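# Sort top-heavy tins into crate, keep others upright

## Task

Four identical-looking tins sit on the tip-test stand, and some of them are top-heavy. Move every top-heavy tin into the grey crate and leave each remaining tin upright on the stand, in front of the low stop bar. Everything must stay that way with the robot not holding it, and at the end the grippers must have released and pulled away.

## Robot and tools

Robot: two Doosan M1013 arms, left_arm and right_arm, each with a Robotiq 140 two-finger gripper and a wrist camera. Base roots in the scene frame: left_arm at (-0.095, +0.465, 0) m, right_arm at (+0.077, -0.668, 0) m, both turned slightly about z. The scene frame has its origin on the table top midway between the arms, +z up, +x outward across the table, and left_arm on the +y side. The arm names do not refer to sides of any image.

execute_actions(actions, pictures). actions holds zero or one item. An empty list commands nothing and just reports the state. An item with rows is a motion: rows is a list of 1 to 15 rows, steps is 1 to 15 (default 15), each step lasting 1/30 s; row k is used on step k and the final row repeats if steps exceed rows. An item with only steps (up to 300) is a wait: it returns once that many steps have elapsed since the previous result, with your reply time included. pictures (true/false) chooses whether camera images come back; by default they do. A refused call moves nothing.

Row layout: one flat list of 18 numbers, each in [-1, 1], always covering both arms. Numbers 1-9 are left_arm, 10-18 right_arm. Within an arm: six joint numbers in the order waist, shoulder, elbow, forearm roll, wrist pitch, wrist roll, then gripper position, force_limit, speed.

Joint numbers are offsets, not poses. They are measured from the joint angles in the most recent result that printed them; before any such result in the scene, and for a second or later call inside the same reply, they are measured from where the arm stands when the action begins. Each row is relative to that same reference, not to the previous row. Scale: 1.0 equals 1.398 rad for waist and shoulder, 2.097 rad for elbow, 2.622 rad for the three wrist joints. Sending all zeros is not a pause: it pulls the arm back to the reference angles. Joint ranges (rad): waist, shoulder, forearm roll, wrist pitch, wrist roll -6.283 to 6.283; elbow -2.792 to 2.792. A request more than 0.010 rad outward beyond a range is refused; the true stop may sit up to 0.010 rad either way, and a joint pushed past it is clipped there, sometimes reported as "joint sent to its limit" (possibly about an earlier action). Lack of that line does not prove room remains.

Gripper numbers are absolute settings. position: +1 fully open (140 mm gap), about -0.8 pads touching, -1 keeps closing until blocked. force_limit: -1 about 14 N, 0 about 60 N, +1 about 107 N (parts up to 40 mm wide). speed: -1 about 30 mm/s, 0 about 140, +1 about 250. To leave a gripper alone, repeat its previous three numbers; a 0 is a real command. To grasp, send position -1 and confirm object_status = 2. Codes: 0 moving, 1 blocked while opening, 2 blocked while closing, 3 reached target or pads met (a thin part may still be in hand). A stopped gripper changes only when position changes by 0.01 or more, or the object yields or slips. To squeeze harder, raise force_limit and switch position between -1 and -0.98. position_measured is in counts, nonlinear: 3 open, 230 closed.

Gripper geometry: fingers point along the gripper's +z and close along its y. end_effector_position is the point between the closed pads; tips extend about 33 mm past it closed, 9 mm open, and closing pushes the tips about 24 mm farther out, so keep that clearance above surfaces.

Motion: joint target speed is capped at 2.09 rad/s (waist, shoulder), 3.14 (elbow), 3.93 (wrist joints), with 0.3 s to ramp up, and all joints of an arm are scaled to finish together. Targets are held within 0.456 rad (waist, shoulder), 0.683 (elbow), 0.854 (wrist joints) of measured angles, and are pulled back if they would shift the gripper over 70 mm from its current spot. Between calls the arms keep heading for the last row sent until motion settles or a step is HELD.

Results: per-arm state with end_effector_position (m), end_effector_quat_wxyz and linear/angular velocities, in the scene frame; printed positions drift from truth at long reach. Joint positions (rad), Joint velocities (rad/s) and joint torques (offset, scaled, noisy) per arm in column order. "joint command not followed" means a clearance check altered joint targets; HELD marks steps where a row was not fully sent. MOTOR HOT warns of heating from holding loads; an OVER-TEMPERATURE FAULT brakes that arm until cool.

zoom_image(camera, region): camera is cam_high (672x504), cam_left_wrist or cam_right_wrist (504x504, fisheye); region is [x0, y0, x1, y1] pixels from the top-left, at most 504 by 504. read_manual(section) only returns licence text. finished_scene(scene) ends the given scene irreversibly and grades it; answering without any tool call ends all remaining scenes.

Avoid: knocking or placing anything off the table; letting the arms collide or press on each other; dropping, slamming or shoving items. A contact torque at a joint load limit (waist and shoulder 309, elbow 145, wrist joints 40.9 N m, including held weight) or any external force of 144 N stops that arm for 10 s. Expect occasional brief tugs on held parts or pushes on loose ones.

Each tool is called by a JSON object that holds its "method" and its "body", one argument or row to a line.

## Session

{"method": "execute_actions", "body": {
  "actions": []
}}

Scene clock: 0.00 s of 6600.00 s.
left_arm: end_effector_position=(+0.3250, +0.4315, +0.1862) position_measured=3 object_status=3 end_effector_quat_wxyz=(-0.124, +0.882, +0.442, +0.109) end_effector_velocity=(-0.000, +0.000, -0.000) end_effector_angular_velocity=(+0.001, +0.001, +0.000) | right_arm: end_effector_position=(+0.3332, -0.8118, +0.3853) position_measured=3 object_status=3 end_effector_quat_wxyz=(-0.354, +0.600, +0.716, +0.048) end_effector_velocity=(+0.001, -0.000, -0.000) end_effector_angular_velocity=(-0.001, -0.002, -0.000)
Joint positions: left_arm=[-0.558 -0.123  2.192  0.36   1.154  0.06 ] | right_arm=[-0.844 -0.054  1.875  0.086  2.046 -0.883]
Joint velocities: left_arm=[-0.     0.001  0.    -0.     0.001  0.   ] | right_arm=[ 0.    -0.    -0.     0.    -0.002  0.   ]
Joint torques (N m, as the joint torque sensors report them, + toward a larger angle): no reading

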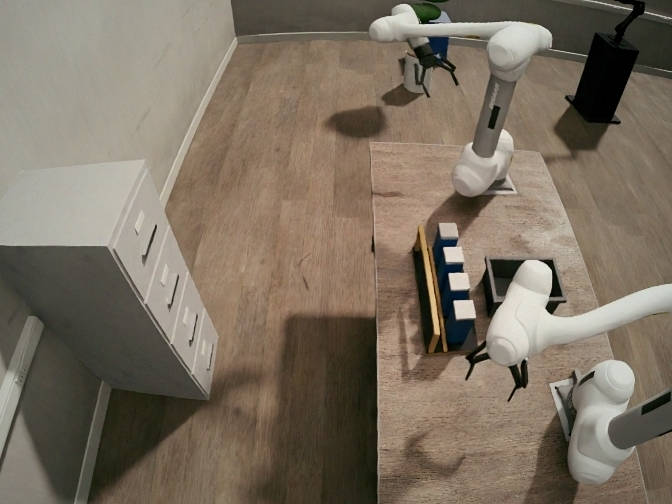

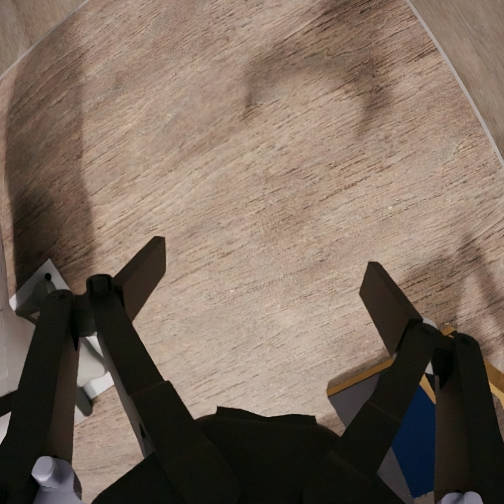

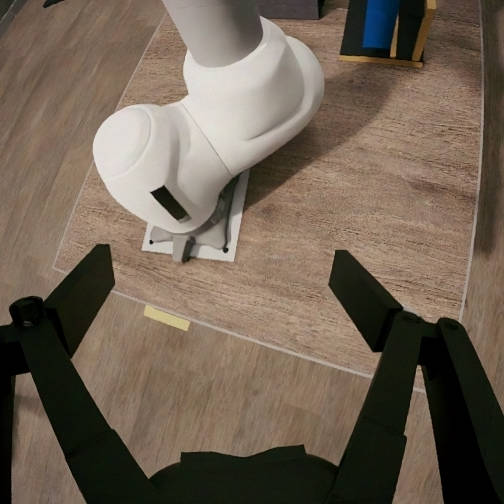

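{"method": "execute_actions", "body": {
  "actions": [
    {"rows":[[0.6,0,0,0,0,0,1,0,0,1,0.05,-0.049,-0.033,-0.27,0.146,0.55,0,0]]}
  ],
  "pictures": false
}}

{"method": "execute_actions", "body": {
  "actions": [
    {"steps":40}
  ],
  "pictures": false
}}

Scene clock: 1.27 s of 6600.00 s.
left_arm: end_effector_position=(+0.3028, +0.6038, +0.1862) position_measured=3 object_status=3 end_effector_quat_wxyz=(-0.144, +0.772, +0.614, +0.081) end_effector_velocity=(-0.143, +0.412, +0.001) end_effector_angular_velocity=(-0.000, -0.001, +1.035) | right_arm: end_effector_position=(+0.5088, -0.7771, +0.3256) position_measured=59 object_status=3 end_effector_quat_wxyz=(-0.141, +0.587, +0.796, -0.023) end_effector_velocity=(+0.346, +0.286, -0.049) end_effector_angular_velocity=(-0.413, -0.583, +0.585)
Joint positions: left_arm=[-0.143 -0.123  2.192  0.36   1.154  0.06 ] | right_arm=[-0.477 -0.012  1.814  0.035  1.625 -0.655]
Joint velocities: left_arm=[ 1.035 -0.001 -0.001 -0.001  0.001 -0.   ] | right_arm=[ 0.936  0.067 -0.098 -0.082 -0.671  0.362]
Joint torques (N m, as the joint torque sensors report them, + toward a larger angle): left_arm=[ -1.67 -27.24 -37.26   4.17   0.83  -0.01] | right_arm=[ -5.37 -42.36 -37.62   4.46   1.28   0.11]
Steps of this call (steps 1 to 23: nothing new was sent; steps 24 to 38: all 15 steps of this action). Readings (joint positions | what the end effector reports):
24: left_arm=[-0.558 -0.123 2.192 0.360 1.154 0.060] | right_arm=[-0.843 -0.054 1.875 0.086 2.046 -0.882] | left_arm position_measured=3 object_status=3 | right_arm position_measured=3 object_status=0
25: left_arm=[-0.553 -0.123 2.192 0.360 1.154 0.060] | right_arm=[-0.839 -0.053 1.874 0.086 2.039 -0.879] | left_arm position_measured=3 object_status=3 | right_arm position_measured=7 object_status=0
27: left_arm=[-0.522 -0.123 2.192 0.360 1.154 0.060] | right_arm=[-0.808 -0.048 1.867 0.080 1.990 -0.852] | left_arm position_measured=3 object_status=3 | right_arm position_measured=22 object_status=0
31: left_arm=[-0.388 -0.123 2.192 0.360 1.154 0.060] | right_arm=[-0.693 -0.033 1.844 0.060 1.829 -0.765] | left_arm position_measured=3 object_status=3 | right_arm position_measured=52 object_status=0
38: the state above

Scene clock: 2.60 s of 6600.00 s.
left_arm: end_effector_position=(+0.2105, +0.7553, +0.1862) position_measured=3 object_status=3 end_effector_quat_wxyz=(-0.158, +0.625, +0.763, +0.049) end_effector_velocity=(+0.001, -0.000, +0.001) end_effector_angular_velocity=(-0.000, -0.001, +0.000) | right_arm: end_effector_position=(+0.4915, -0.2882, +0.3192) position_measured=59 object_status=3 end_effector_quat_wxyz=(+0.005, +0.194, +0.981, +0.006) end_effector_velocity=(-0.001, -0.000, +0.001) end_effector_angular_velocity=(+0.001, +0.000, -0.001)
Joint positions: left_arm=[ 0.281 -0.123  2.192  0.36   1.154  0.06 ] | right_arm=[ 0.555  0.016  1.772 -0.     1.338 -0.5  ]
Joint velocities: left_arm=[-0.    -0.    -0.001 -0.001  0.     0.   ] | right_arm=[-0.    -0.002  0.     0.001  0.001  0.   ]
Joint torques (N m, as the joint torque sensors report them, + toward a larger angle): left_arm=[  1.72 -27.43 -38.59   4.21   0.71   0.06] | right_arm=[ -3.1  -43.45 -38.71   4.29   0.43   0.33]
Steps of this call (steps 1 to 40: the robot went on to your last target). Readings (joint positions | what the end effector reports):
1: left_arm=[-0.108 -0.123 2.192 0.360 1.154 0.060] | right_arm=[-0.446 -0.010 1.811 0.032 1.603 -0.643] | left_arm position_measured=3 object_status=3 | right_arm position_measured=59 object_status=3
2: left_arm=[-0.073 -0.123 2.192 0.360 1.154 0.060] | right_arm=[-0.414 -0.008 1.808 0.030 1.583 -0.632] | left_arm position_measured=3 object_status=3 | right_arm position_measured=59 object_status=3
4: left_arm=[-0.003 -0.123 2.192 0.360 1.154 0.060] | right_arm=[-0.351 -0.005 1.803 0.025 1.547 -0.613] | left_arm position_measured=3 object_status=3 | right_arm position_measured=59 object_status=3
8: left_arm=[0.137 -0.123 2.192 0.360 1.154 0.060] | right_arm=[-0.225 0.001 1.794 0.018 1.491 -0.582] | left_arm position_measured=3 object_status=3 | right_arm position_measured=59 object_status=3
40: the state above

{"method": "execute_actions", "body": {
  "actions": [
    {"rows":[[0,0,0,0,0,0,1,0,0,0.306,0.073,0,0,-0.0332,0,0.55,0,0]]}
  ],
  "pictures": false
}}

{"method": "execute_actions", "body": {
  "actions": [
    {"steps":9}
  ],
  "pictures": false
}}

{"method": "execute_actions", "body": {
  "actions": [
    {"rows":[[0,0,0,0,0,0,1,0,0,0,0.048,0.0556,0,-0.0698,0,0.55,0,0]],"steps":12}
  ]
}}

Scene clock: 4.03 s of 6600.00 s.
left_arm: end_effector_position=(+0.2105, +0.7553, +0.1862) position_measured=3 object_status=3 end_effector_quat_wxyz=(-0.158, +0.625, +0.763, +0.049) end_effector_velocity=(-0.001, -0.000, -0.001) end_effector_angular_velocity=(-0.001, +0.002, +0.000) | right_arm: end_effector_position=(+0.3605, -0.1430, +0.2729) position_measured=59 object_status=3 end_effector_quat_wxyz=(+0.001, +0.027, +1.000, +0.001) end_effector_velocity=(-0.376, +0.289, -0.112) end_effector_angular_velocity=(-0.024, +0.015, +0.793)
Joint positions: left_arm=[ 0.281 -0.123  2.192  0.36   1.154  0.06 ] | right_arm=[ 0.892  0.097  1.772 -0.     1.269 -0.5  ]
Joint velocities: left_arm=[ 0.     0.001  0.001 -0.     0.    -0.   ] | right_arm=[ 0.793  0.188  0.     0.    -0.159  0.   ]
Joint torques (N m, as the joint torque sensors report them, + toward a larger angle): left_arm=[  1.99 -27.29 -38.1    4.26   0.63   0.09] | right_arm=[ -2.22 -50.91 -37.31   3.91   0.42   0.32]
Steps of this call (steps 1 to 28: the robot went on to your last target; steps 29 to 43: all 15 steps of this action). Readings (joint positions | what the end effector reports):
29: left_arm=[0.281 -0.123 2.192 0.360 1.154 0.060] | right_arm=[0.555 0.016 1.772 -0.000 1.338 -0.500] | left_arm position_measured=3 object_status=3 | right_arm position_measured=59 object_status=3
30: left_arm=[0.281 -0.123 2.192 0.360 1.154 0.060] | right_arm=[0.559 0.017 1.772 -0.000 1.337 -0.500] | left_arm position_measured=3 object_status=3 | right_arm position_measured=59 object_status=3
32: left_arm=[0.281 -0.123 2.192 0.360 1.154 0.060] | right_arm=[0.591 0.025 1.772 -0.000 1.331 -0.500] | left_arm position_measured=3 object_status=3 | right_arm position_measured=59 object_status=3
36: left_arm=[0.281 -0.123 2.192 0.360 1.154 0.060] | right_arm=[0.703 0.052 1.772 -0.000 1.308 -0.500] | left_arm position_measured=3 object_status=3 | right_arm position_measured=59 object_status=3
43: the state above

Scene clock: 4.33 s of 6600.00 s.
left_arm: end_effector_position=(+0.2105, +0.7553, +0.1862) position_measured=3 object_status=3 end_effector_quat_wxyz=(-0.158, +0.625, +0.763, +0.049) end_effector_velocity=(+0.001, +0.001, +0.001) end_effector_angular_velocity=(+0.002, -0.002, -0.001) | right_arm: end_effector_position=(+0.3160, -0.1120, +0.2600) position_measured=59 object_status=3 end_effector_quat_wxyz=(+0.000, -0.018, +1.000, -0.000) end_effector_velocity=(+0.001, +0.000, -0.000) end_effector_angular_velocity=(+0.001, -0.002, +0.000)
Joint positions: left_arm=[ 0.281 -0.123  2.192  0.36   1.154  0.06 ] | right_arm=[ 0.982  0.118  1.772 -0.     1.251 -0.5  ]
Joint velocities: left_arm=[ 0.    -0.    -0.002  0.001 -0.    -0.   ] | right_arm=[-0.    -0.     0.    -0.001 -0.002 -0.   ]
Joint torques (N m, as the joint torque sensors report them, + toward a larger angle): left_arm=[  2.27 -27.69 -38.2    4.21   0.75  -0.01] | right_arm=[ -4.26 -52.22 -38.83   4.28   0.21   0.75]
Steps of this call (steps 1 to 9: the robot went on to your last target). Readings (joint positions | what the end effector reports):
1: left_arm=[0.281 -0.123 2.192 0.360 1.154 0.060] | right_arm=[0.919 0.103 1.772 -0.000 1.264 -0.500] | left_arm position_measured=3 object_status=3 | right_arm position_measured=59 object_status=3
2: left_arm=[0.281 -0.123 2.192 0.360 1.154 0.060] | right_arm=[0.943 0.109 1.772 -0.000 1.259 -0.500] | left_arm position_measured=3 object_status=3 | right_arm position_measured=59 object_status=3
4: left_arm=[0.281 -0.123 2.192 0.360 1.154 0.060] | right_arm=[0.976 0.117 1.772 -0.000 1.253 -0.500] | left_arm position_measured=3 object_status=3 | right_arm position_measured=59 object_status=3
8: left_arm=[0.281 -0.123 2.192 0.360 1.154 0.060] | right_arm=[0.982 0.118 1.772 -0.000 1.251 -0.500] | left_arm position_measured=3 object_status=3 | right_arm position_measured=59 object_status=3
9: the state above

Scene clock: 4.73 s of 6600.00 s.
left_arm: end_effector_position=(+0.2105, +0.7553, +0.1862) position_measured=3 object_status=3 end_effector_quat_wxyz=(-0.158, +0.625, +0.763, +0.049) end_effector_velocity=(-0.000, +0.000, +0.000) end_effector_angular_velocity=(+0.001, -0.001, -0.000) | right_arm: end_effector_position=(+0.3160, -0.1120, +0.1597) position_measured=59 object_status=3 end_effector_quat_wxyz=(-0.000, -0.018, +1.000, -0.000) end_effector_velocity=(-0.001, -0.002, -0.003) end_effector_angular_velocity=(-0.005, +0.002, +0.001)
Joint positions: left_arm=[ 0.281 -0.123  2.192  0.36   1.154  0.06 ] | right_arm=[ 0.982  0.186  1.888 -0.     1.068 -0.5  ]
Joint velocities: left_arm=[ 0.    -0.001  0.     0.001 -0.    -0.   ] | right_arm=[ 0.     0.002  0.005 -0.001 -0.001  0.   ]
Joint torques (N m, as the joint torque sensors report them, + toward a larger angle): left_arm=[  0.88 -27.39 -38.66   4.2    0.69   0.13] | right_arm=[ -7.86 -50.79 -33.71   3.95   0.49   0.31]
Steps of this call (steps 1 to 12: all 12 steps of this action). Readings (joint positions | what the end effector reports):
1: left_arm=[0.281 -0.123 2.192 0.360 1.154 0.060] | right_arm=[0.982 0.118 1.772 -0.000 1.251 -0.500] | left_arm position_measured=3 object_status=3 | right_arm position_measured=59 object_status=3
2: left_arm=[0.281 -0.123 2.192 0.360 1.154 0.060] | right_arm=[0.982 0.121 1.777 -0.000 1.242 -0.500] | left_arm position_measured=3 object_status=3 | right_arm position_measured=59 object_status=3
4: left_arm=[0.281 -0.123 2.192 0.360 1.154 0.060] | right_arm=[0.982 0.142 1.815 0.000 1.184 -0.500] | left_arm position_measured=3 object_status=3 | right_arm position_measured=59 object_status=3
8: left_arm=[0.281 -0.123 2.192 0.360 1.154 0.060] | right_arm=[0.982 0.184 1.886 -0.000 1.073 -0.500] | left_arm position_measured=3 object_status=3 | right_arm position_measured=59 object_status=3
12: the state above

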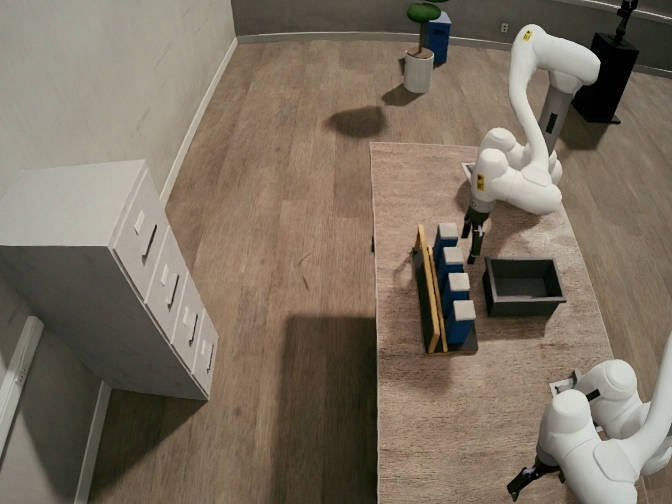

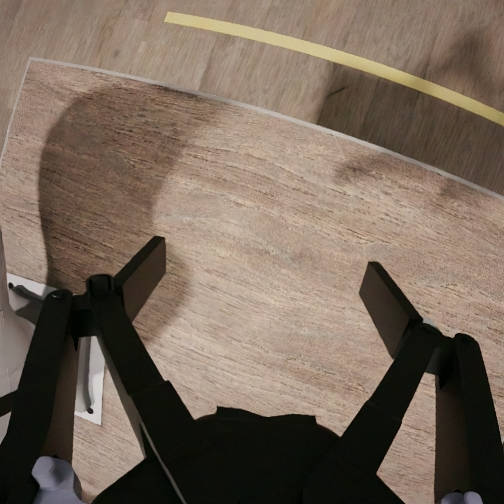

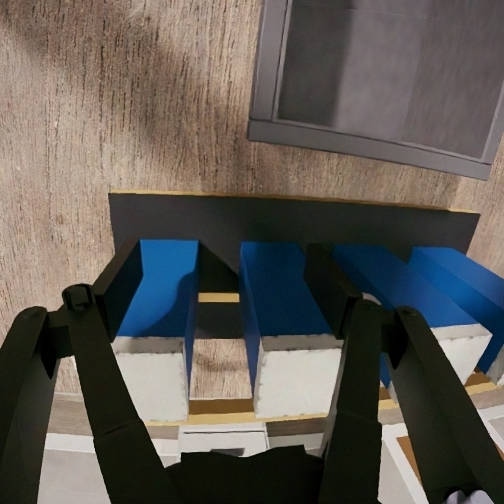

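{"method": "execute_actions", "body": {
  "actions": [
    {"rows":[[0,0,0,0,0,0,1,0,0,-0.024,0.011,-0.0095,0,0.0017,-0.0128,0.55,0,0]],"steps":8}
  ],
  "pictures": false
}}

{"method": "execute_actions", "body": {
  "actions": [
    {"rows":[[0,0,0,0,0,0,1,0,0,-0.005,0.0024,-0.002,0,0.0004,-0.0027,0.55,0,0],[0,0,0,0,0,0,1,0,0,-0.01,0.0048,-0.004,0,0.0008,-0.0053,0.55,0,0],[0,0,0,0,0,0,1,0,0,-0.015,0.0072,-0.006,0,0.0011,-0.008,0.55,0,0],[0,0,0,0,0,0,1,0,0,-0.02,0.0096,-0.008,0,0.0015,-0.0107,0.55,0,0],[0,0,0,0,0,0,1,0,0,-0.025,0.012,-0.01,0,0.0018,-0.0133,0.55,0,0],[0,0,0,0,0,0,1,0,0,-0.03,0.0144,-0.012,0,0.002,-0.016,0.55,0,0],[0,0,0,0,0,0,1,0,0,-0.035,0.0168,-0.014,0,0.0024,-0.0187,0.55,0,0],[0,0,0,0,0,0,1,0,0,-0.04,0.0192,-0.016,0,0.0027,-0.0213,0.55,0,0],[0,0,0,0,0,0,1,0,0,-0.044,0.021,-0.0176,0,0.003,-0.0235,0.55,0,0]]}
  ]
}}

{"method": "zoom_image", "body": {
  "camera": "cam_high",
  "region": [390, 200, 520, 370]
}}

{"method": "execute_actions", "body": {
  "actions": [
    {"rows":[[0,0,0,0,0,0,1,0,0,0.02,-0.0096,0.008,0,-0.0015,0.0107,0.55,0,0]]}
  ]
}}

Scene clock: 6.33 s of 6600.00 s.
left_arm: end_effector_position=(+0.2105, +0.7553, +0.1862) position_measured=3 object_status=3 end_effector_quat_wxyz=(-0.158, +0.625, +0.763, +0.049) end_effector_velocity=(+0.000, +0.000, +0.000) end_effector_angular_velocity=(+0.001, +0.000, -0.000) | right_arm: end_effector_position=(+0.3395, -0.1109, +0.1602) position_measured=59 object_status=3 end_effector_quat_wxyz=(-0.000, -0.018, +1.000, -0.000) end_effector_velocity=(-0.001, -0.001, -0.000) end_effector_angular_velocity=(-0.004, +0.004, +0.000)
Joint positions: left_arm=[ 0.281 -0.123  2.192  0.36   1.154  0.06 ] | right_arm=[ 0.949  0.201  1.869 -0.     1.073 -0.533]
Joint velocities: left_arm=[-0.     0.    -0.     0.001  0.    -0.   ] | right_arm=[ 0.     0.002 -0.001  0.002  0.005 -0.001]
Joint torques (N m, as the joint torque sensors report them, + toward a larger angle): left_arm=[  2.24 -27.43 -38.61   4.29   0.7    0.06] | right_arm=[ -3.31 -58.68 -35.11   3.51   0.39   0.76]
Steps of this call (steps 1 to 15: the robot went on to your last target; steps 16 to 40: nothing new was sent; steps 41 to 48: all 8 steps of this action). Readings (joint positions | what the end effector reports):
41: left_arm=[0.281 -0.123 2.192 0.360 1.154 0.060] | right_arm=[0.982 0.185 1.889 -0.000 1.068 -0.500] | left_arm position_measured=3 object_status=3 | right_arm position_measured=59 object_status=3
42: left_arm=[0.281 -0.123 2.192 0.360 1.154 0.060] | right_arm=[0.978 0.187 1.887 -0.000 1.068 -0.504] | left_arm position_measured=3 object_status=3 | right_arm position_measured=59 object_status=3
44: left_arm=[0.281 -0.123 2.192 0.360 1.154 0.060] | right_arm=[0.956 0.198 1.872 -0.000 1.071 -0.527] | left_arm position_measured=3 object_status=3 | right_arm position_measured=59 object_status=3
48: the state above

Scene clock: 6.83 s of 6600.00 s.
left_arm: end_effector_position=(+0.2105, +0.7553, +0.1862) position_measured=3 object_status=3 end_effector_quat_wxyz=(-0.158, +0.625, +0.763, +0.049) end_effector_velocity=(+0.001, +0.000, +0.001) end_effector_angular_velocity=(+0.001, -0.001, -0.001) | right_arm: end_effector_position=(+0.3836, -0.1114, +0.1600) position_measured=59 object_status=3 end_effector_quat_wxyz=(-0.000, -0.018, +1.000, -0.000) end_effector_velocity=(+0.000, +0.000, +0.001) end_effector_angular_velocity=(+0.001, -0.001, +0.001)
Joint positions: left_arm=[ 0.281 -0.123  2.192  0.36   1.154  0.06 ] | right_arm=[ 0.887  0.23   1.832 -0.     1.08  -0.595]
Joint velocities: left_arm=[-0.     0.    -0.001  0.001  0.     0.   ] | right_arm=[-0.    -0.001 -0.001 -0.001  0.    -0.   ]
Joint torques (N m, as the joint torque sensors report them, + toward a larger angle): left_arm=[  1.3  -26.99 -38.65   4.34   0.78   0.06] | right_arm=[ -4.75 -61.4  -38.87   3.5   -1.2    0.56]
Steps of this call (steps 1 to 15: all 15 steps of this action). Readings (joint positions | what the end effector reports):
1: left_arm=[0.281 -0.123 2.192 0.360 1.154 0.060] | right_arm=[0.949 0.201 1.868 -0.000 1.073 -0.533] | left_arm position_measured=3 object_status=3 | right_arm position_measured=59 object_status=3
2: left_arm=[0.281 -0.123 2.192 0.360 1.154 0.060] | right_arm=[0.946 0.202 1.867 -0.000 1.073 -0.537] | left_arm position_measured=3 object_status=3 | right_arm position_measured=59 object_status=3
4: left_arm=[0.281 -0.123 2.192 0.360 1.154 0.060] | right_arm=[0.934 0.208 1.860 -0.000 1.075 -0.548] | left_arm position_measured=3 object_status=3 | right_arm position_measured=59 object_status=3
8: left_arm=[0.281 -0.123 2.192 0.360 1.154 0.060] | right_arm=[0.907 0.221 1.843 -0.000 1.078 -0.575] | left_arm position_measured=3 object_status=3 | right_arm position_measured=59 object_status=3
15: the state above

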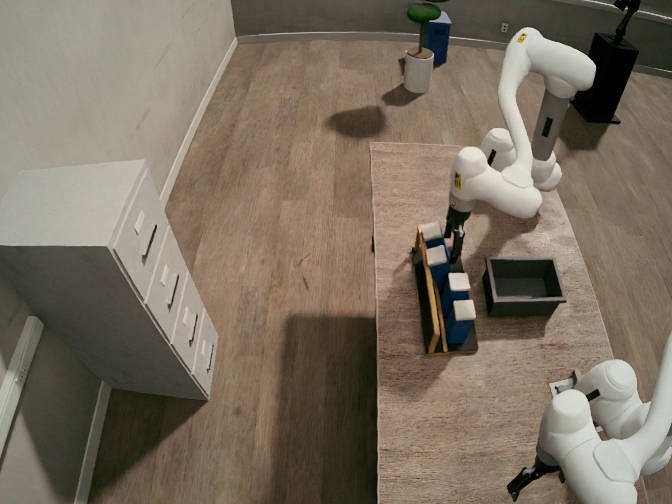

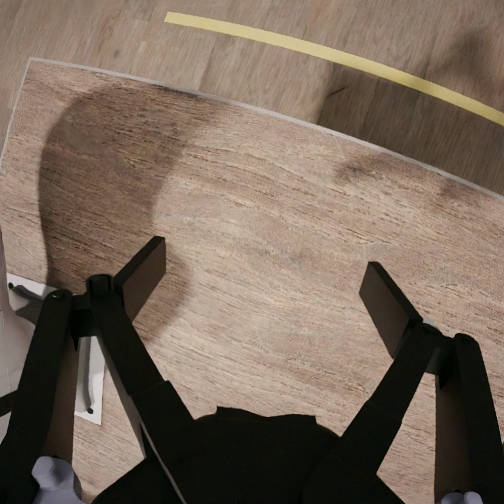

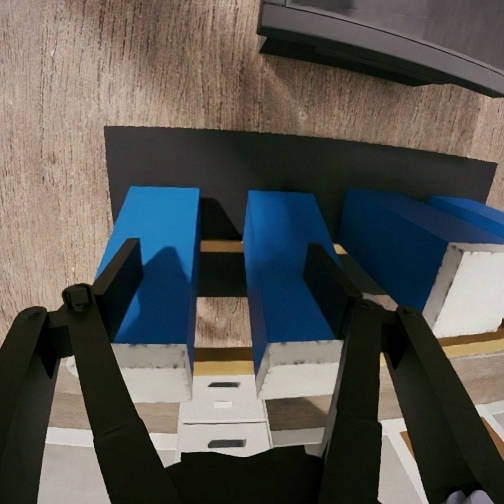

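Region (390, 200, 520, 370) of cam_high's 672x504 image, scaled by 2.965, with more detail than that image has; it fills the left 385 columns of this view, and the rest is white.

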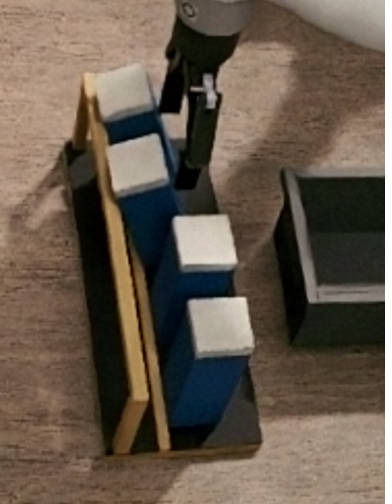

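Scene clock: 7.33 s of 6600.00 s.
left_arm: end_effector_position=(+0.2105, +0.7553, +0.1862) position_measured=3 object_status=3 end_effector_quat_wxyz=(-0.158, +0.625, +0.763, +0.049) end_effector_velocity=(+0.000, -0.000, -0.000) end_effector_angular_velocity=(-0.001, -0.000, +0.000) | right_arm: end_effector_position=(+0.3635, -0.1107, +0.1601) position_measured=59 object_status=3 end_effector_quat_wxyz=(-0.000, -0.018, +1.000, -0.000) end_effector_velocity=(-0.001, -0.001, -0.000) end_effector_angular_velocity=(-0.001, +0.001, +0.001)
Joint positions: left_arm=[ 0.281 -0.123  2.192  0.36   1.154  0.06 ] | right_arm=[ 0.915  0.217  1.849 -0.     1.077 -0.567]
Joint velocities: left_arm=[-0.    -0.     0.    -0.001 -0.     0.   ] | right_arm=[ 0.001 -0.     0.001 -0.     0.001  0.   ]
Joint torques (N m, as the joint torque sensors report them, + toward a larger angle): left_arm=[  1.68 -26.76 -38.47   4.16   0.87   0.01] | right_arm=[ -3.78 -59.47 -35.44   4.35   0.06   0.44]
Steps of this call (steps 1 to 15: all 15 steps of this action). Readings (joint positions | what the end effector reports):
1: left_arm=[0.281 -0.123 2.192 0.360 1.154 0.060] | right_arm=[0.887 0.230 1.832 -0.000 1.080 -0.595] | left_arm position_measured=3 object_status=3 | right_arm position_measured=59 object_status=3
2: left_arm=[0.281 -0.123 2.192 0.360 1.154 0.060] | right_arm=[0.891 0.229 1.833 -0.000 1.080 -0.591] | left_arm position_measured=3 object_status=3 | right_arm position_measured=59 object_status=3
4: left_arm=[0.281 -0.123 2.192 0.360 1.154 0.060] | right_arm=[0.910 0.219 1.846 -0.000 1.078 -0.572] | left_arm position_measured=3 object_status=3 | right_arm position_measured=59 object_status=3
8: left_arm=[0.281 -0.123 2.192 0.360 1.154 0.060] | right_arm=[0.915 0.217 1.848 -0.000 1.077 -0.567] | left_arm position_measured=3 object_status=3 | right_arm position_measured=59 object_status=3
15: the state above

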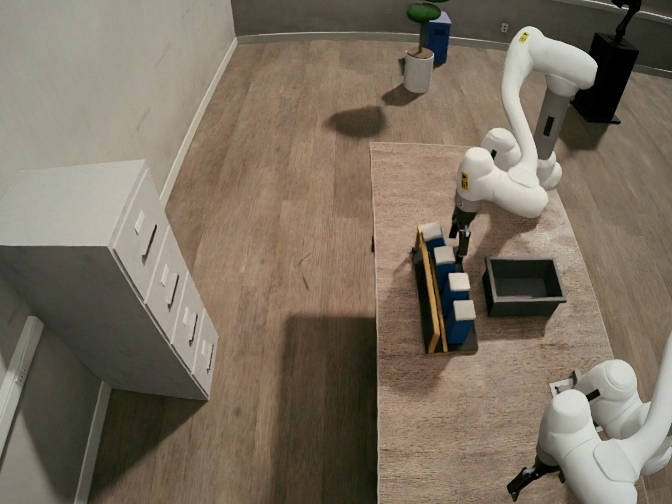

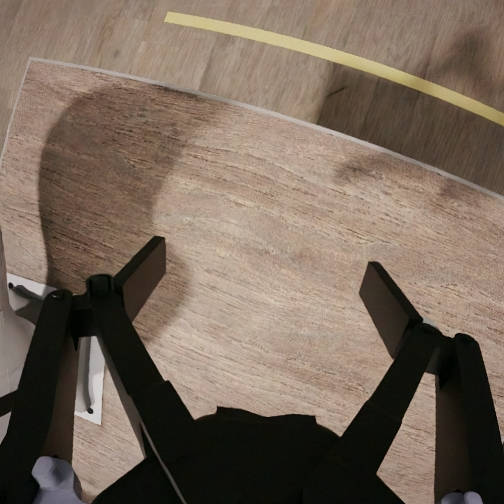

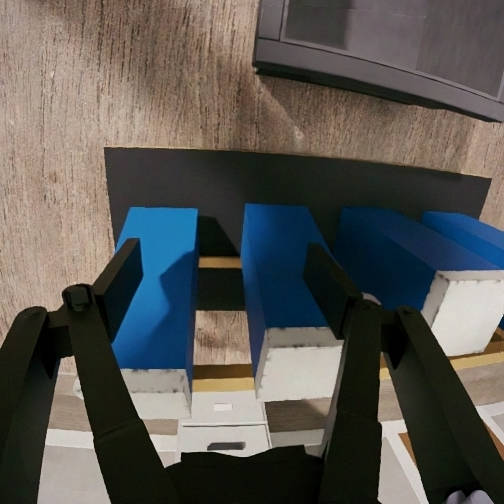

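{"method": "execute_actions", "body": {
  "actions": [
    {"rows":[[0,0,0,0,0,0,1,0,0,0.015,-0.007,0.006,0,-0.001,0.008,0.55,0,0]],"steps":9}
  ],
  "pictures": false
}}

{"method": "execute_actions", "body": {
  "actions": [
    {"rows":[[0,0,0,0,0,0,1,0,0,0.053,-0.015,0.0126,0,-0.0024,0.027,0.55,0,0]],"steps":10}
  ],
  "pictures": false
}}

{"method": "execute_actions", "body": {
  "actions": [
    {"rows":[[0,0,0,0,0,0,1,0,0,0.075,0.211,-0.1974,0,0.0452,0.04,0.55,0,0]]}
  ],
  "pictures": false
}}

{"method": "execute_actions", "body": {
  "actions": [
    {"steps":4}
  ],
  "pictures": false
}}

{"method": "execute_actions", "body": {
  "actions": [
    {"rows":[[0,0,0,0,0,0,1,0,0,-0.0222,0.0105,-0.011,0,0.0032,-0.0118,0.55,0,0]],"steps":8}
  ],
  "pictures": false
}}

{"method": "execute_actions", "body": {
  "actions": [
    {"rows":[[0,0,0,0,0,0,1,0,0,-0.004,0.002,-0.0022,0,0.0006,-0.002,0.55,0,0],[0,0,0,0,0,0,1,0,0,-0.008,0.004,-0.0044,0,0.0013,-0.004,0.55,0,0],[0,0,0,0,0,0,1,0,0,-0.012,0.006,-0.0066,0,0.002,-0.006,0.55,0,0],[0,0,0,0,0,0,1,0,0,-0.016,0.008,-0.0088,0,0.0026,-0.0085,0.55,0,0],[0,0,0,0,0,0,1,0,0,-0.02,0.01,-0.011,0,0.0032,-0.0105,0.55,0,0],[0,0,0,0,0,0,1,0,0,-0.024,0.012,-0.0132,0,0.0039,-0.013,0.55,0,0],[0,0,0,0,0,0,1,0,0,-0.028,0.014,-0.015,0,0.0044,-0.0145,0.55,0,0],[0,0,0,0,0,0,1,0,0,-0.031,0.0155,-0.0165,0,0.005,-0.016,0.55,0,0],[0,0,0,0,0,0,1,0,0,-0.034,0.0172,-0.018,0,0.0052,-0.018,0.55,0,0]]}
  ]
}}

{"method": "zoom_image", "body": {
  "camera": "cam_high",
  "region": [390, 200, 520, 370]
}}

{"method": "execute_actions", "body": {
  "actions": [
    {"rows":[[0,0,0,0,0,0,1,0,0,0.016,-0.008,0.0085,0,-0.0025,0.0085,0.55,0,0]]}
  ]
}}

Scene clock: 10.00 s of 6600.00 s.
left_arm: end_effector_position=(+0.2105, +0.7553, +0.1862) position_measured=3 object_status=3 end_effector_quat_wxyz=(-0.158, +0.625, +0.763, +0.049) end_effector_velocity=(-0.000, +0.001, -0.000) end_effector_angular_velocity=(+0.002, +0.000, -0.001) | right_arm: end_effector_position=(+0.3485, -0.1107, +0.1601) position_measured=59 object_status=3 end_effector_quat_wxyz=(-0.000, -0.018, +1.000, -0.000) end_effector_velocity=(+0.000, +0.000, +0.001) end_effector_angular_velocity=(+0.002, -0.002, +0.000)
Joint positions: left_arm=[ 0.281 -0.123  2.192  0.36   1.154  0.06 ] | right_arm=[ 0.936  0.207  1.861 -0.     1.074 -0.546]
Joint velocities: left_arm=[ 0.     0.     0.     0.002 -0.001  0.   ] | right_arm=[ 0.    -0.001  0.    -0.001 -0.001  0.   ]
Joint torques (N m, as the joint torque sensors report them, + toward a larger angle): left_arm=[  1.39 -26.94 -38.02   4.22   0.62   0.06] | right_arm=[ -1.24 -58.25 -35.     4.11   0.26   0.22]
Steps of this call (steps 1 to 15: the robot went on to your last target; steps 16 to 71: nothing new was sent; steps 72 to 80: all 9 steps of this action). Readings (joint positions | what the end effector reports):
72: left_arm=[0.281 -0.123 2.192 0.360 1.154 0.060] | right_arm=[0.916 0.217 1.849 -0.000 1.076 -0.567] | left_arm position_measured=3 object_status=3 | right_arm position_measured=59 object_status=3
73: left_arm=[0.281 -0.123 2.192 0.360 1.154 0.060] | right_arm=[0.920 0.215 1.851 -0.000 1.076 -0.562] | left_arm position_measured=3 object_status=3 | right_arm position_measured=59 object_status=3
75: left_arm=[0.281 -0.123 2.192 0.360 1.154 0.060] | right_arm=[0.935 0.208 1.860 -0.000 1.074 -0.548] | left_arm position_measured=3 object_status=3 | right_arm position_measured=59 object_status=3
79: left_arm=[0.281 -0.123 2.192 0.360 1.154 0.060] | right_arm=[0.936 0.207 1.861 -0.000 1.074 -0.546] | left_arm position_measured=3 object_status=3 | right_arm position_measured=59 object_status=3
80: the state above

Scene clock: 10.33 s of 6600.00 s.
left_arm: end_effector_position=(+0.2105, +0.7553, +0.1862) position_measured=3 object_status=3 end_effector_quat_wxyz=(-0.158, +0.625, +0.763, +0.049) end_effector_velocity=(+0.000, +0.000, +0.000) end_effector_angular_velocity=(+0.000, -0.001, -0.000) | right_arm: end_effector_position=(+0.3005, -0.1047, +0.1601) position_measured=59 object_status=3 end_effector_quat_wxyz=(+0.000, -0.020, +1.000, +0.000) end_effector_velocity=(-0.000, -0.001, -0.001) end_effector_angular_velocity=(-0.001, +0.000, -0.001)
Joint positions: left_arm=[ 0.281 -0.123  2.192  0.36   1.154  0.06 ] | right_arm=[ 1.011  0.186  1.887 -0.     1.068 -0.475]
Joint velocities: left_arm=[ 0.  0. -0.  0. -0. -0.] | right_arm=[-0.     0.     0.002 -0.    -0.001  0.001]
Joint torques (N m, as the joint torque sensors report them, + toward a larger angle): left_arm=[  1.59 -26.56 -38.45   4.27   0.65   0.03] | right_arm=[ -5.28 -56.82 -34.58   4.23   0.     0.14]
Steps of this call (steps 1 to 10: all 10 steps of this action). Readings (joint positions | what the end effector reports):
1: left_arm=[0.281 -0.123 2.192 0.360 1.154 0.060] | right_arm=[0.937 0.207 1.861 -0.000 1.074 -0.546] | left_arm position_measured=3 object_status=3 | right_arm position_measured=59 object_status=3
2: left_arm=[0.281 -0.123 2.192 0.360 1.154 0.060] | right_arm=[0.941 0.206 1.863 -0.000 1.073 -0.541] | left_arm position_measured=3 object_status=3 | right_arm position_measured=59 object_status=3
4: left_arm=[0.281 -0.123 2.192 0.360 1.154 0.060] | right_arm=[0.972 0.197 1.874 -0.000 1.071 -0.511] | left_arm position_measured=3 object_status=3 | right_arm position_measured=59 object_status=3
8: left_arm=[0.281 -0.123 2.192 0.360 1.154 0.060] | right_arm=[1.011 0.186 1.887 -0.000 1.068 -0.475] | left_arm position_measured=3 object_status=3 | right_arm position_measured=59 object_status=3
10: the state above

Scene clock: 10.83 s of 6600.00 s.
left_arm: end_effector_position=(+0.2105, +0.7553, +0.1862) position_measured=3 object_status=3 end_effector_quat_wxyz=(-0.158, +0.625, +0.763, +0.049) end_effector_velocity=(-0.001, -0.001, -0.001) end_effector_angular_velocity=(-0.001, +0.001, -0.000) | right_arm: end_effector_position=(+0.3060, +0.1001, +0.1608) position_measured=59 object_status=3 end_effector_quat_wxyz=(+0.000, -0.020, +1.000, +0.000) end_effector_velocity=(-0.022, +0.204, -0.029) end_effector_angular_velocity=(-0.007, +0.003, +0.003)
Joint positions: left_arm=[ 0.281 -0.123  2.192  0.36   1.154  0.06 ] | right_arm=[ 1.113  0.473  1.485 -0.     1.183 -0.373]
Joint velocities: left_arm=[-0.001  0.     0.001 -0.     0.    -0.   ] | right_arm=[ 0.109  0.305 -0.416  0.001  0.118  0.105]
Joint torques (N m, as the joint torque sensors report them, + toward a larger angle): left_arm=[  2.07 -26.99 -38.31   4.19   0.75   0.08] | right_arm=[  -9.27 -116.24  -33.09    3.37    1.26    0.31]
Steps of this call (steps 1 to 15: all 15 steps of this action). Readings (joint positions | what the end effector reports):
1: left_arm=[0.281 -0.123 2.192 0.360 1.154 0.060] | right_arm=[1.011 0.186 1.887 -0.000 1.068 -0.475] | left_arm position_measured=3 object_status=3 | right_arm position_measured=59 object_status=3
2: left_arm=[0.281 -0.123 2.192 0.360 1.154 0.060] | right_arm=[1.012 0.190 1.882 -0.000 1.070 -0.473] | left_arm position_measured=3 object_status=3 | right_arm position_measured=59 object_status=3
4: left_arm=[0.281 -0.123 2.192 0.360 1.154 0.060] | right_arm=[1.023 0.221 1.836 -0.000 1.085 -0.462] | left_arm position_measured=3 object_status=3 | right_arm position_measured=59 object_status=3
8: left_arm=[0.281 -0.123 2.192 0.360 1.154 0.060] | right_arm=[1.058 0.320 1.699 -0.000 1.123 -0.427] | left_arm position_measured=3 object_status=3 | right_arm position_measured=59 object_status=3
15: the state above

Scene clock: 10.97 s of 6600.00 s.
left_arm: end_effector_position=(+0.2105, +0.7553, +0.1862) position_measured=3 object_status=3 end_effector_quat_wxyz=(-0.158, +0.625, +0.763, +0.049) end_effector_velocity=(+0.001, +0.000, +0.000) end_effector_angular_velocity=(+0.000, -0.001, -0.000) | right_arm: end_effector_position=(+0.3055, +0.1055, +0.1603) position_measured=59 object_status=3 end_effector_quat_wxyz=(+0.000, -0.020, +1.000, +0.000) end_effector_velocity=(+0.000, +0.001, +0.000) end_effector_angular_velocity=(-0.000, +0.000, -0.000)
Joint positions: left_arm=[ 0.281 -0.123  2.192  0.36   1.154  0.06 ] | right_arm=[ 1.115  0.481  1.474 -0.     1.186 -0.37 ]
Joint velocities: left_arm=[-0.    -0.    -0.001 -0.     0.     0.   ] | right_arm=[ 0.     0.001 -0.002  0.     0.001  0.001]
Joint torques (N m, as the joint torque sensors report them, + toward a larger angle): left_arm=[  1.59 -26.76 -38.48   4.33   0.7    0.01] | right_arm=[ -3.32 -84.26 -38.32   4.48   0.44   0.3 ]
Steps of this call (steps 1 to 4: the robot went on to your last target). Readings (joint positions | what the end effector reports):
1: left_arm=[0.281 -0.123 2.192 0.360 1.154 0.060] | right_arm=[1.115 0.480 1.476 -0.000 1.185 -0.371] | left_arm position_measured=3 object_status=3 | right_arm position_measured=59 object_status=3
2: left_arm=[0.281 -0.123 2.192 0.360 1.154 0.060] | right_arm=[1.115 0.481 1.474 -0.000 1.186 -0.370] | left_arm position_measured=3 object_status=3 | right_arm position_measured=59 object_status=3
4: the state above

Scene clock: 11.23 s of 6600.00 s.
left_arm: end_effector_position=(+0.2105, +0.7553, +0.1862) position_measured=3 object_status=3 end_effector_quat_wxyz=(-0.158, +0.625, +0.763, +0.049) end_effector_velocity=(-0.000, +0.000, -0.000) end_effector_angular_velocity=(+0.000, +0.001, -0.000) | right_arm: end_effector_position=(+0.3327, +0.1072, +0.1603) position_measured=59 object_status=3 end_effector_quat_wxyz=(+0.000, -0.020, +1.000, +0.000) end_effector_velocity=(+0.000, +0.000, +0.001) end_effector_angular_velocity=(+0.001, -0.002, +0.002)
Joint positions: left_arm=[ 0.281 -0.123  2.192  0.36   1.154  0.06 ] | right_arm=[ 1.084  0.496  1.451 -0.     1.195 -0.401]
Joint velocities: left_arm=[-0.     0.     0.     0.001  0.001 -0.   ] | right_arm=[ 0.    -0.001 -0.001 -0.001  0.    -0.001]
Joint torques (N m, as the joint torque sensors report them, + toward a larger angle): left_arm=[  2.19 -26.07 -38.64   4.34   0.72   0.07] | right_arm=[ -6.39 -88.03 -38.38   4.34   0.27   0.42]
Steps of this call (steps 1 to 8: all 8 steps of this action). Readings (joint positions | what the end effector reports):
1: left_arm=[0.281 -0.123 2.192 0.360 1.154 0.060] | right_arm=[1.115 0.481 1.473 -0.000 1.186 -0.370] | left_arm position_measured=3 object_status=3 | right_arm position_measured=59 object_status=3
2: left_arm=[0.281 -0.123 2.192 0.360 1.154 0.060] | right_arm=[1.111 0.483 1.470 -0.000 1.188 -0.375] | left_arm position_measured=3 object_status=3 | right_arm position_measured=59 object_status=3
4: left_arm=[0.281 -0.123 2.192 0.360 1.154 0.060] | right_arm=[1.090 0.493 1.454 -0.000 1.193 -0.396] | left_arm position_measured=3 object_status=3 | right_arm position_measured=59 object_status=3
8: the state above

Scene clock: 11.73 s of 6600.00 s.
left_arm: end_effector_position=(+0.2105, +0.7553, +0.1862) position_measured=3 object_status=3 end_effector_quat_wxyz=(-0.158, +0.625, +0.763, +0.049) end_effector_velocity=(-0.000, +0.000, -0.000) end_effector_angular_velocity=(+0.001, +0.001, -0.001) | right_arm: end_effector_position=(+0.3754, +0.1086, +0.1602) position_measured=59 object_status=3 end_effector_quat_wxyz=(+0.000, -0.020, +1.000, +0.000) end_effector_velocity=(-0.000, -0.000, +0.002) end_effector_angular_velocity=(+0.001, +0.001, -0.000)
Joint positions: left_arm=[ 0.281 -0.123  2.192  0.36   1.154  0.06 ] | right_arm=[ 1.037  0.52   1.413 -0.     1.208 -0.448]
Joint velocities: left_arm=[-0.     0.     0.001  0.001 -0.     0.   ] | right_arm=[-0.    -0.002 -0.001  0.002  0.001 -0.001]
Joint torques (N m, as the joint torque sensors report them, + toward a larger angle): left_arm=[  2.63 -26.89 -38.43   4.27   0.7    0.08] | right_arm=[ -9.58 -86.66 -38.38   2.75  -1.04   0.5 ]
Steps of this call (steps 1 to 15: all 15 steps of this action). Readings (joint positions | what the end effector reports):
1: left_arm=[0.281 -0.123 2.192 0.360 1.154 0.060] | right_arm=[1.084 0.496 1.451 -0.000 1.195 -0.401] | left_arm position_measured=3 object_status=3 | right_arm position_measured=59 object_status=3
2: left_arm=[0.281 -0.123 2.192 0.360 1.154 0.060] | right_arm=[1.082 0.497 1.448 -0.000 1.195 -0.404] | left_arm position_measured=3 object_status=3 | right_arm position_measured=59 object_status=3
4: left_arm=[0.281 -0.123 2.192 0.360 1.154 0.060] | right_arm=[1.072 0.502 1.441 -0.000 1.198 -0.413] | left_arm position_measured=3 object_status=3 | right_arm position_measured=59 object_status=3
8: left_arm=[0.281 -0.123 2.192 0.360 1.154 0.060] | right_arm=[1.050 0.513 1.423 -0.000 1.205 -0.435] | left_arm position_measured=3 object_status=3 | right_arm position_measured=59 object_status=3
15: the state above

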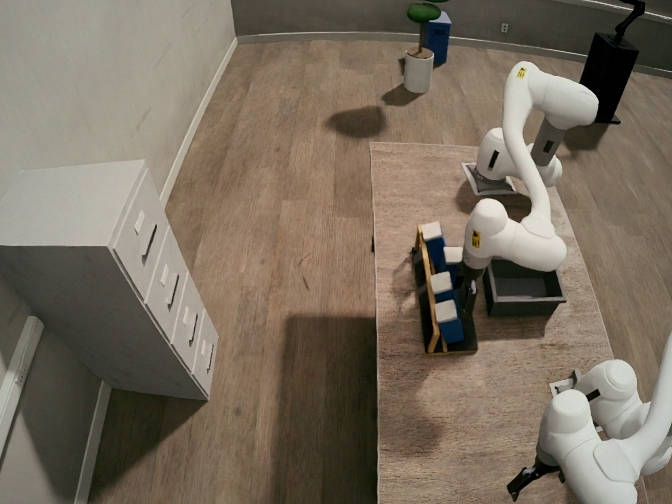

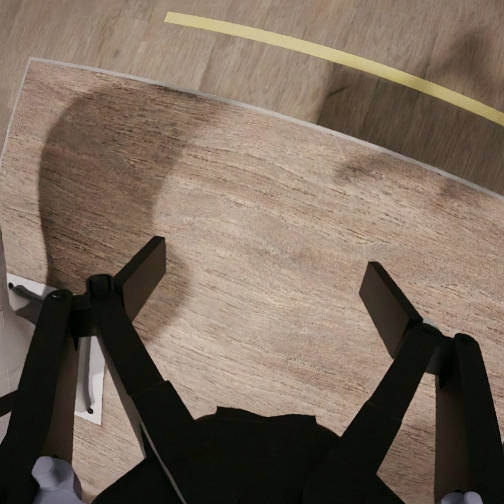

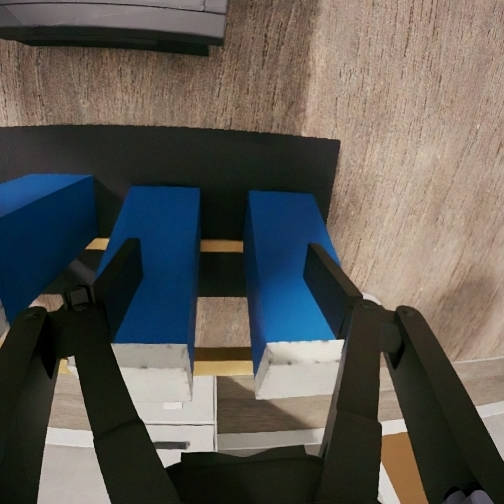

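Region (390, 200, 520, 370) of cam_high's 672x504 image, scaled by 2.965, with more detail than that image has; it fills the left 385 columns of this view, and the rest is white.

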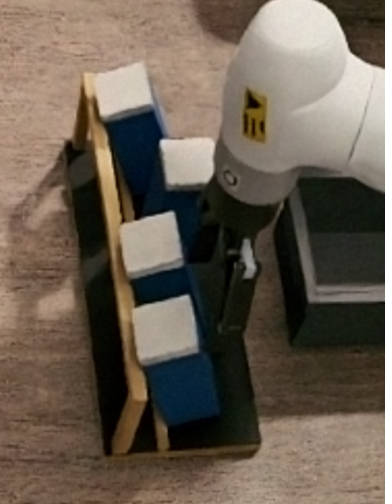

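Scene clock: 12.23 s of 6600.00 s.
left_arm: end_effector_position=(+0.2105, +0.7553, +0.1862) position_measured=3 object_status=3 end_effector_quat_wxyz=(-0.158, +0.625, +0.763, +0.049) end_effector_velocity=(+0.000, -0.000, -0.000) end_effector_angular_velocity=(-0.001, -0.000, +0.000) | right_arm: end_effector_position=(+0.3553, +0.1082, +0.1601) position_measured=59 object_status=3 end_effector_quat_wxyz=(+0.000, -0.020, +1.000, +0.000) end_effector_velocity=(-0.000, +0.001, +0.001) end_effector_angular_velocity=(+0.001, +0.000, +0.000)
Joint positions: left_arm=[ 0.281 -0.123  2.192  0.36   1.154  0.06 ] | right_arm=[ 1.059  0.509  1.431 -0.     1.202 -0.426]
Joint velocities: left_arm=[-0.     0.001 -0.    -0.001 -0.     0.   ] | right_arm=[ 0.    -0.    -0.001  0.001  0.    -0.   ]
Joint torques (N m, as the joint torque sensors report them, + toward a larger angle): left_arm=[  1.98 -27.36 -38.27   4.41   0.54   0.07] | right_arm=[ -4.65 -85.03 -38.33   4.09   0.31   0.34]
Steps of this call (steps 1 to 15: all 15 steps of this action). Readings (joint positions | what the end effector reports):
1: left_arm=[0.281 -0.123 2.192 0.360 1.154 0.060] | right_arm=[1.037 0.520 1.413 -0.000 1.208 -0.448] | left_arm position_measured=3 object_status=3 | right_arm position_measured=59 object_status=3
2: left_arm=[0.281 -0.123 2.192 0.360 1.154 0.060] | right_arm=[1.040 0.518 1.415 -0.000 1.208 -0.445] | left_arm position_measured=3 object_status=3 | right_arm position_measured=59 object_status=3
4: left_arm=[0.281 -0.123 2.192 0.360 1.154 0.060] | right_arm=[1.057 0.510 1.429 -0.000 1.203 -0.429] | left_arm position_measured=3 object_status=3 | right_arm position_measured=59 object_status=3
8: left_arm=[0.281 -0.123 2.192 0.360 1.154 0.060] | right_arm=[1.059 0.509 1.431 -0.000 1.202 -0.426] | left_arm position_measured=3 object_status=3 | right_arm position_measured=59 object_status=3
15: the state above

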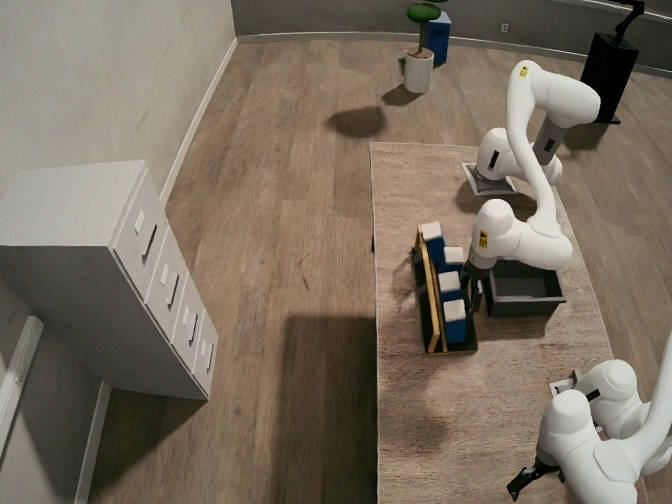

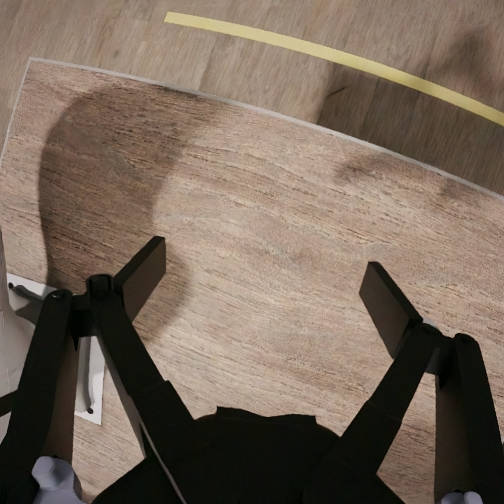

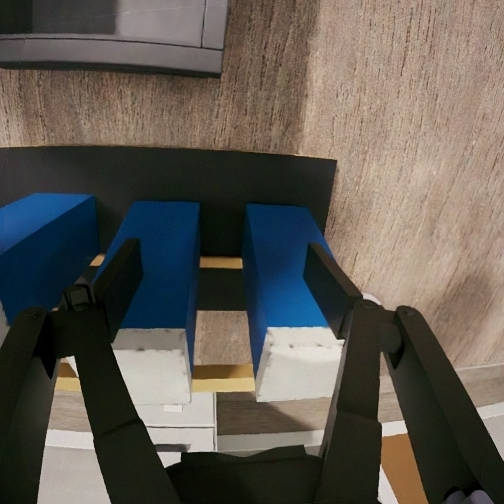

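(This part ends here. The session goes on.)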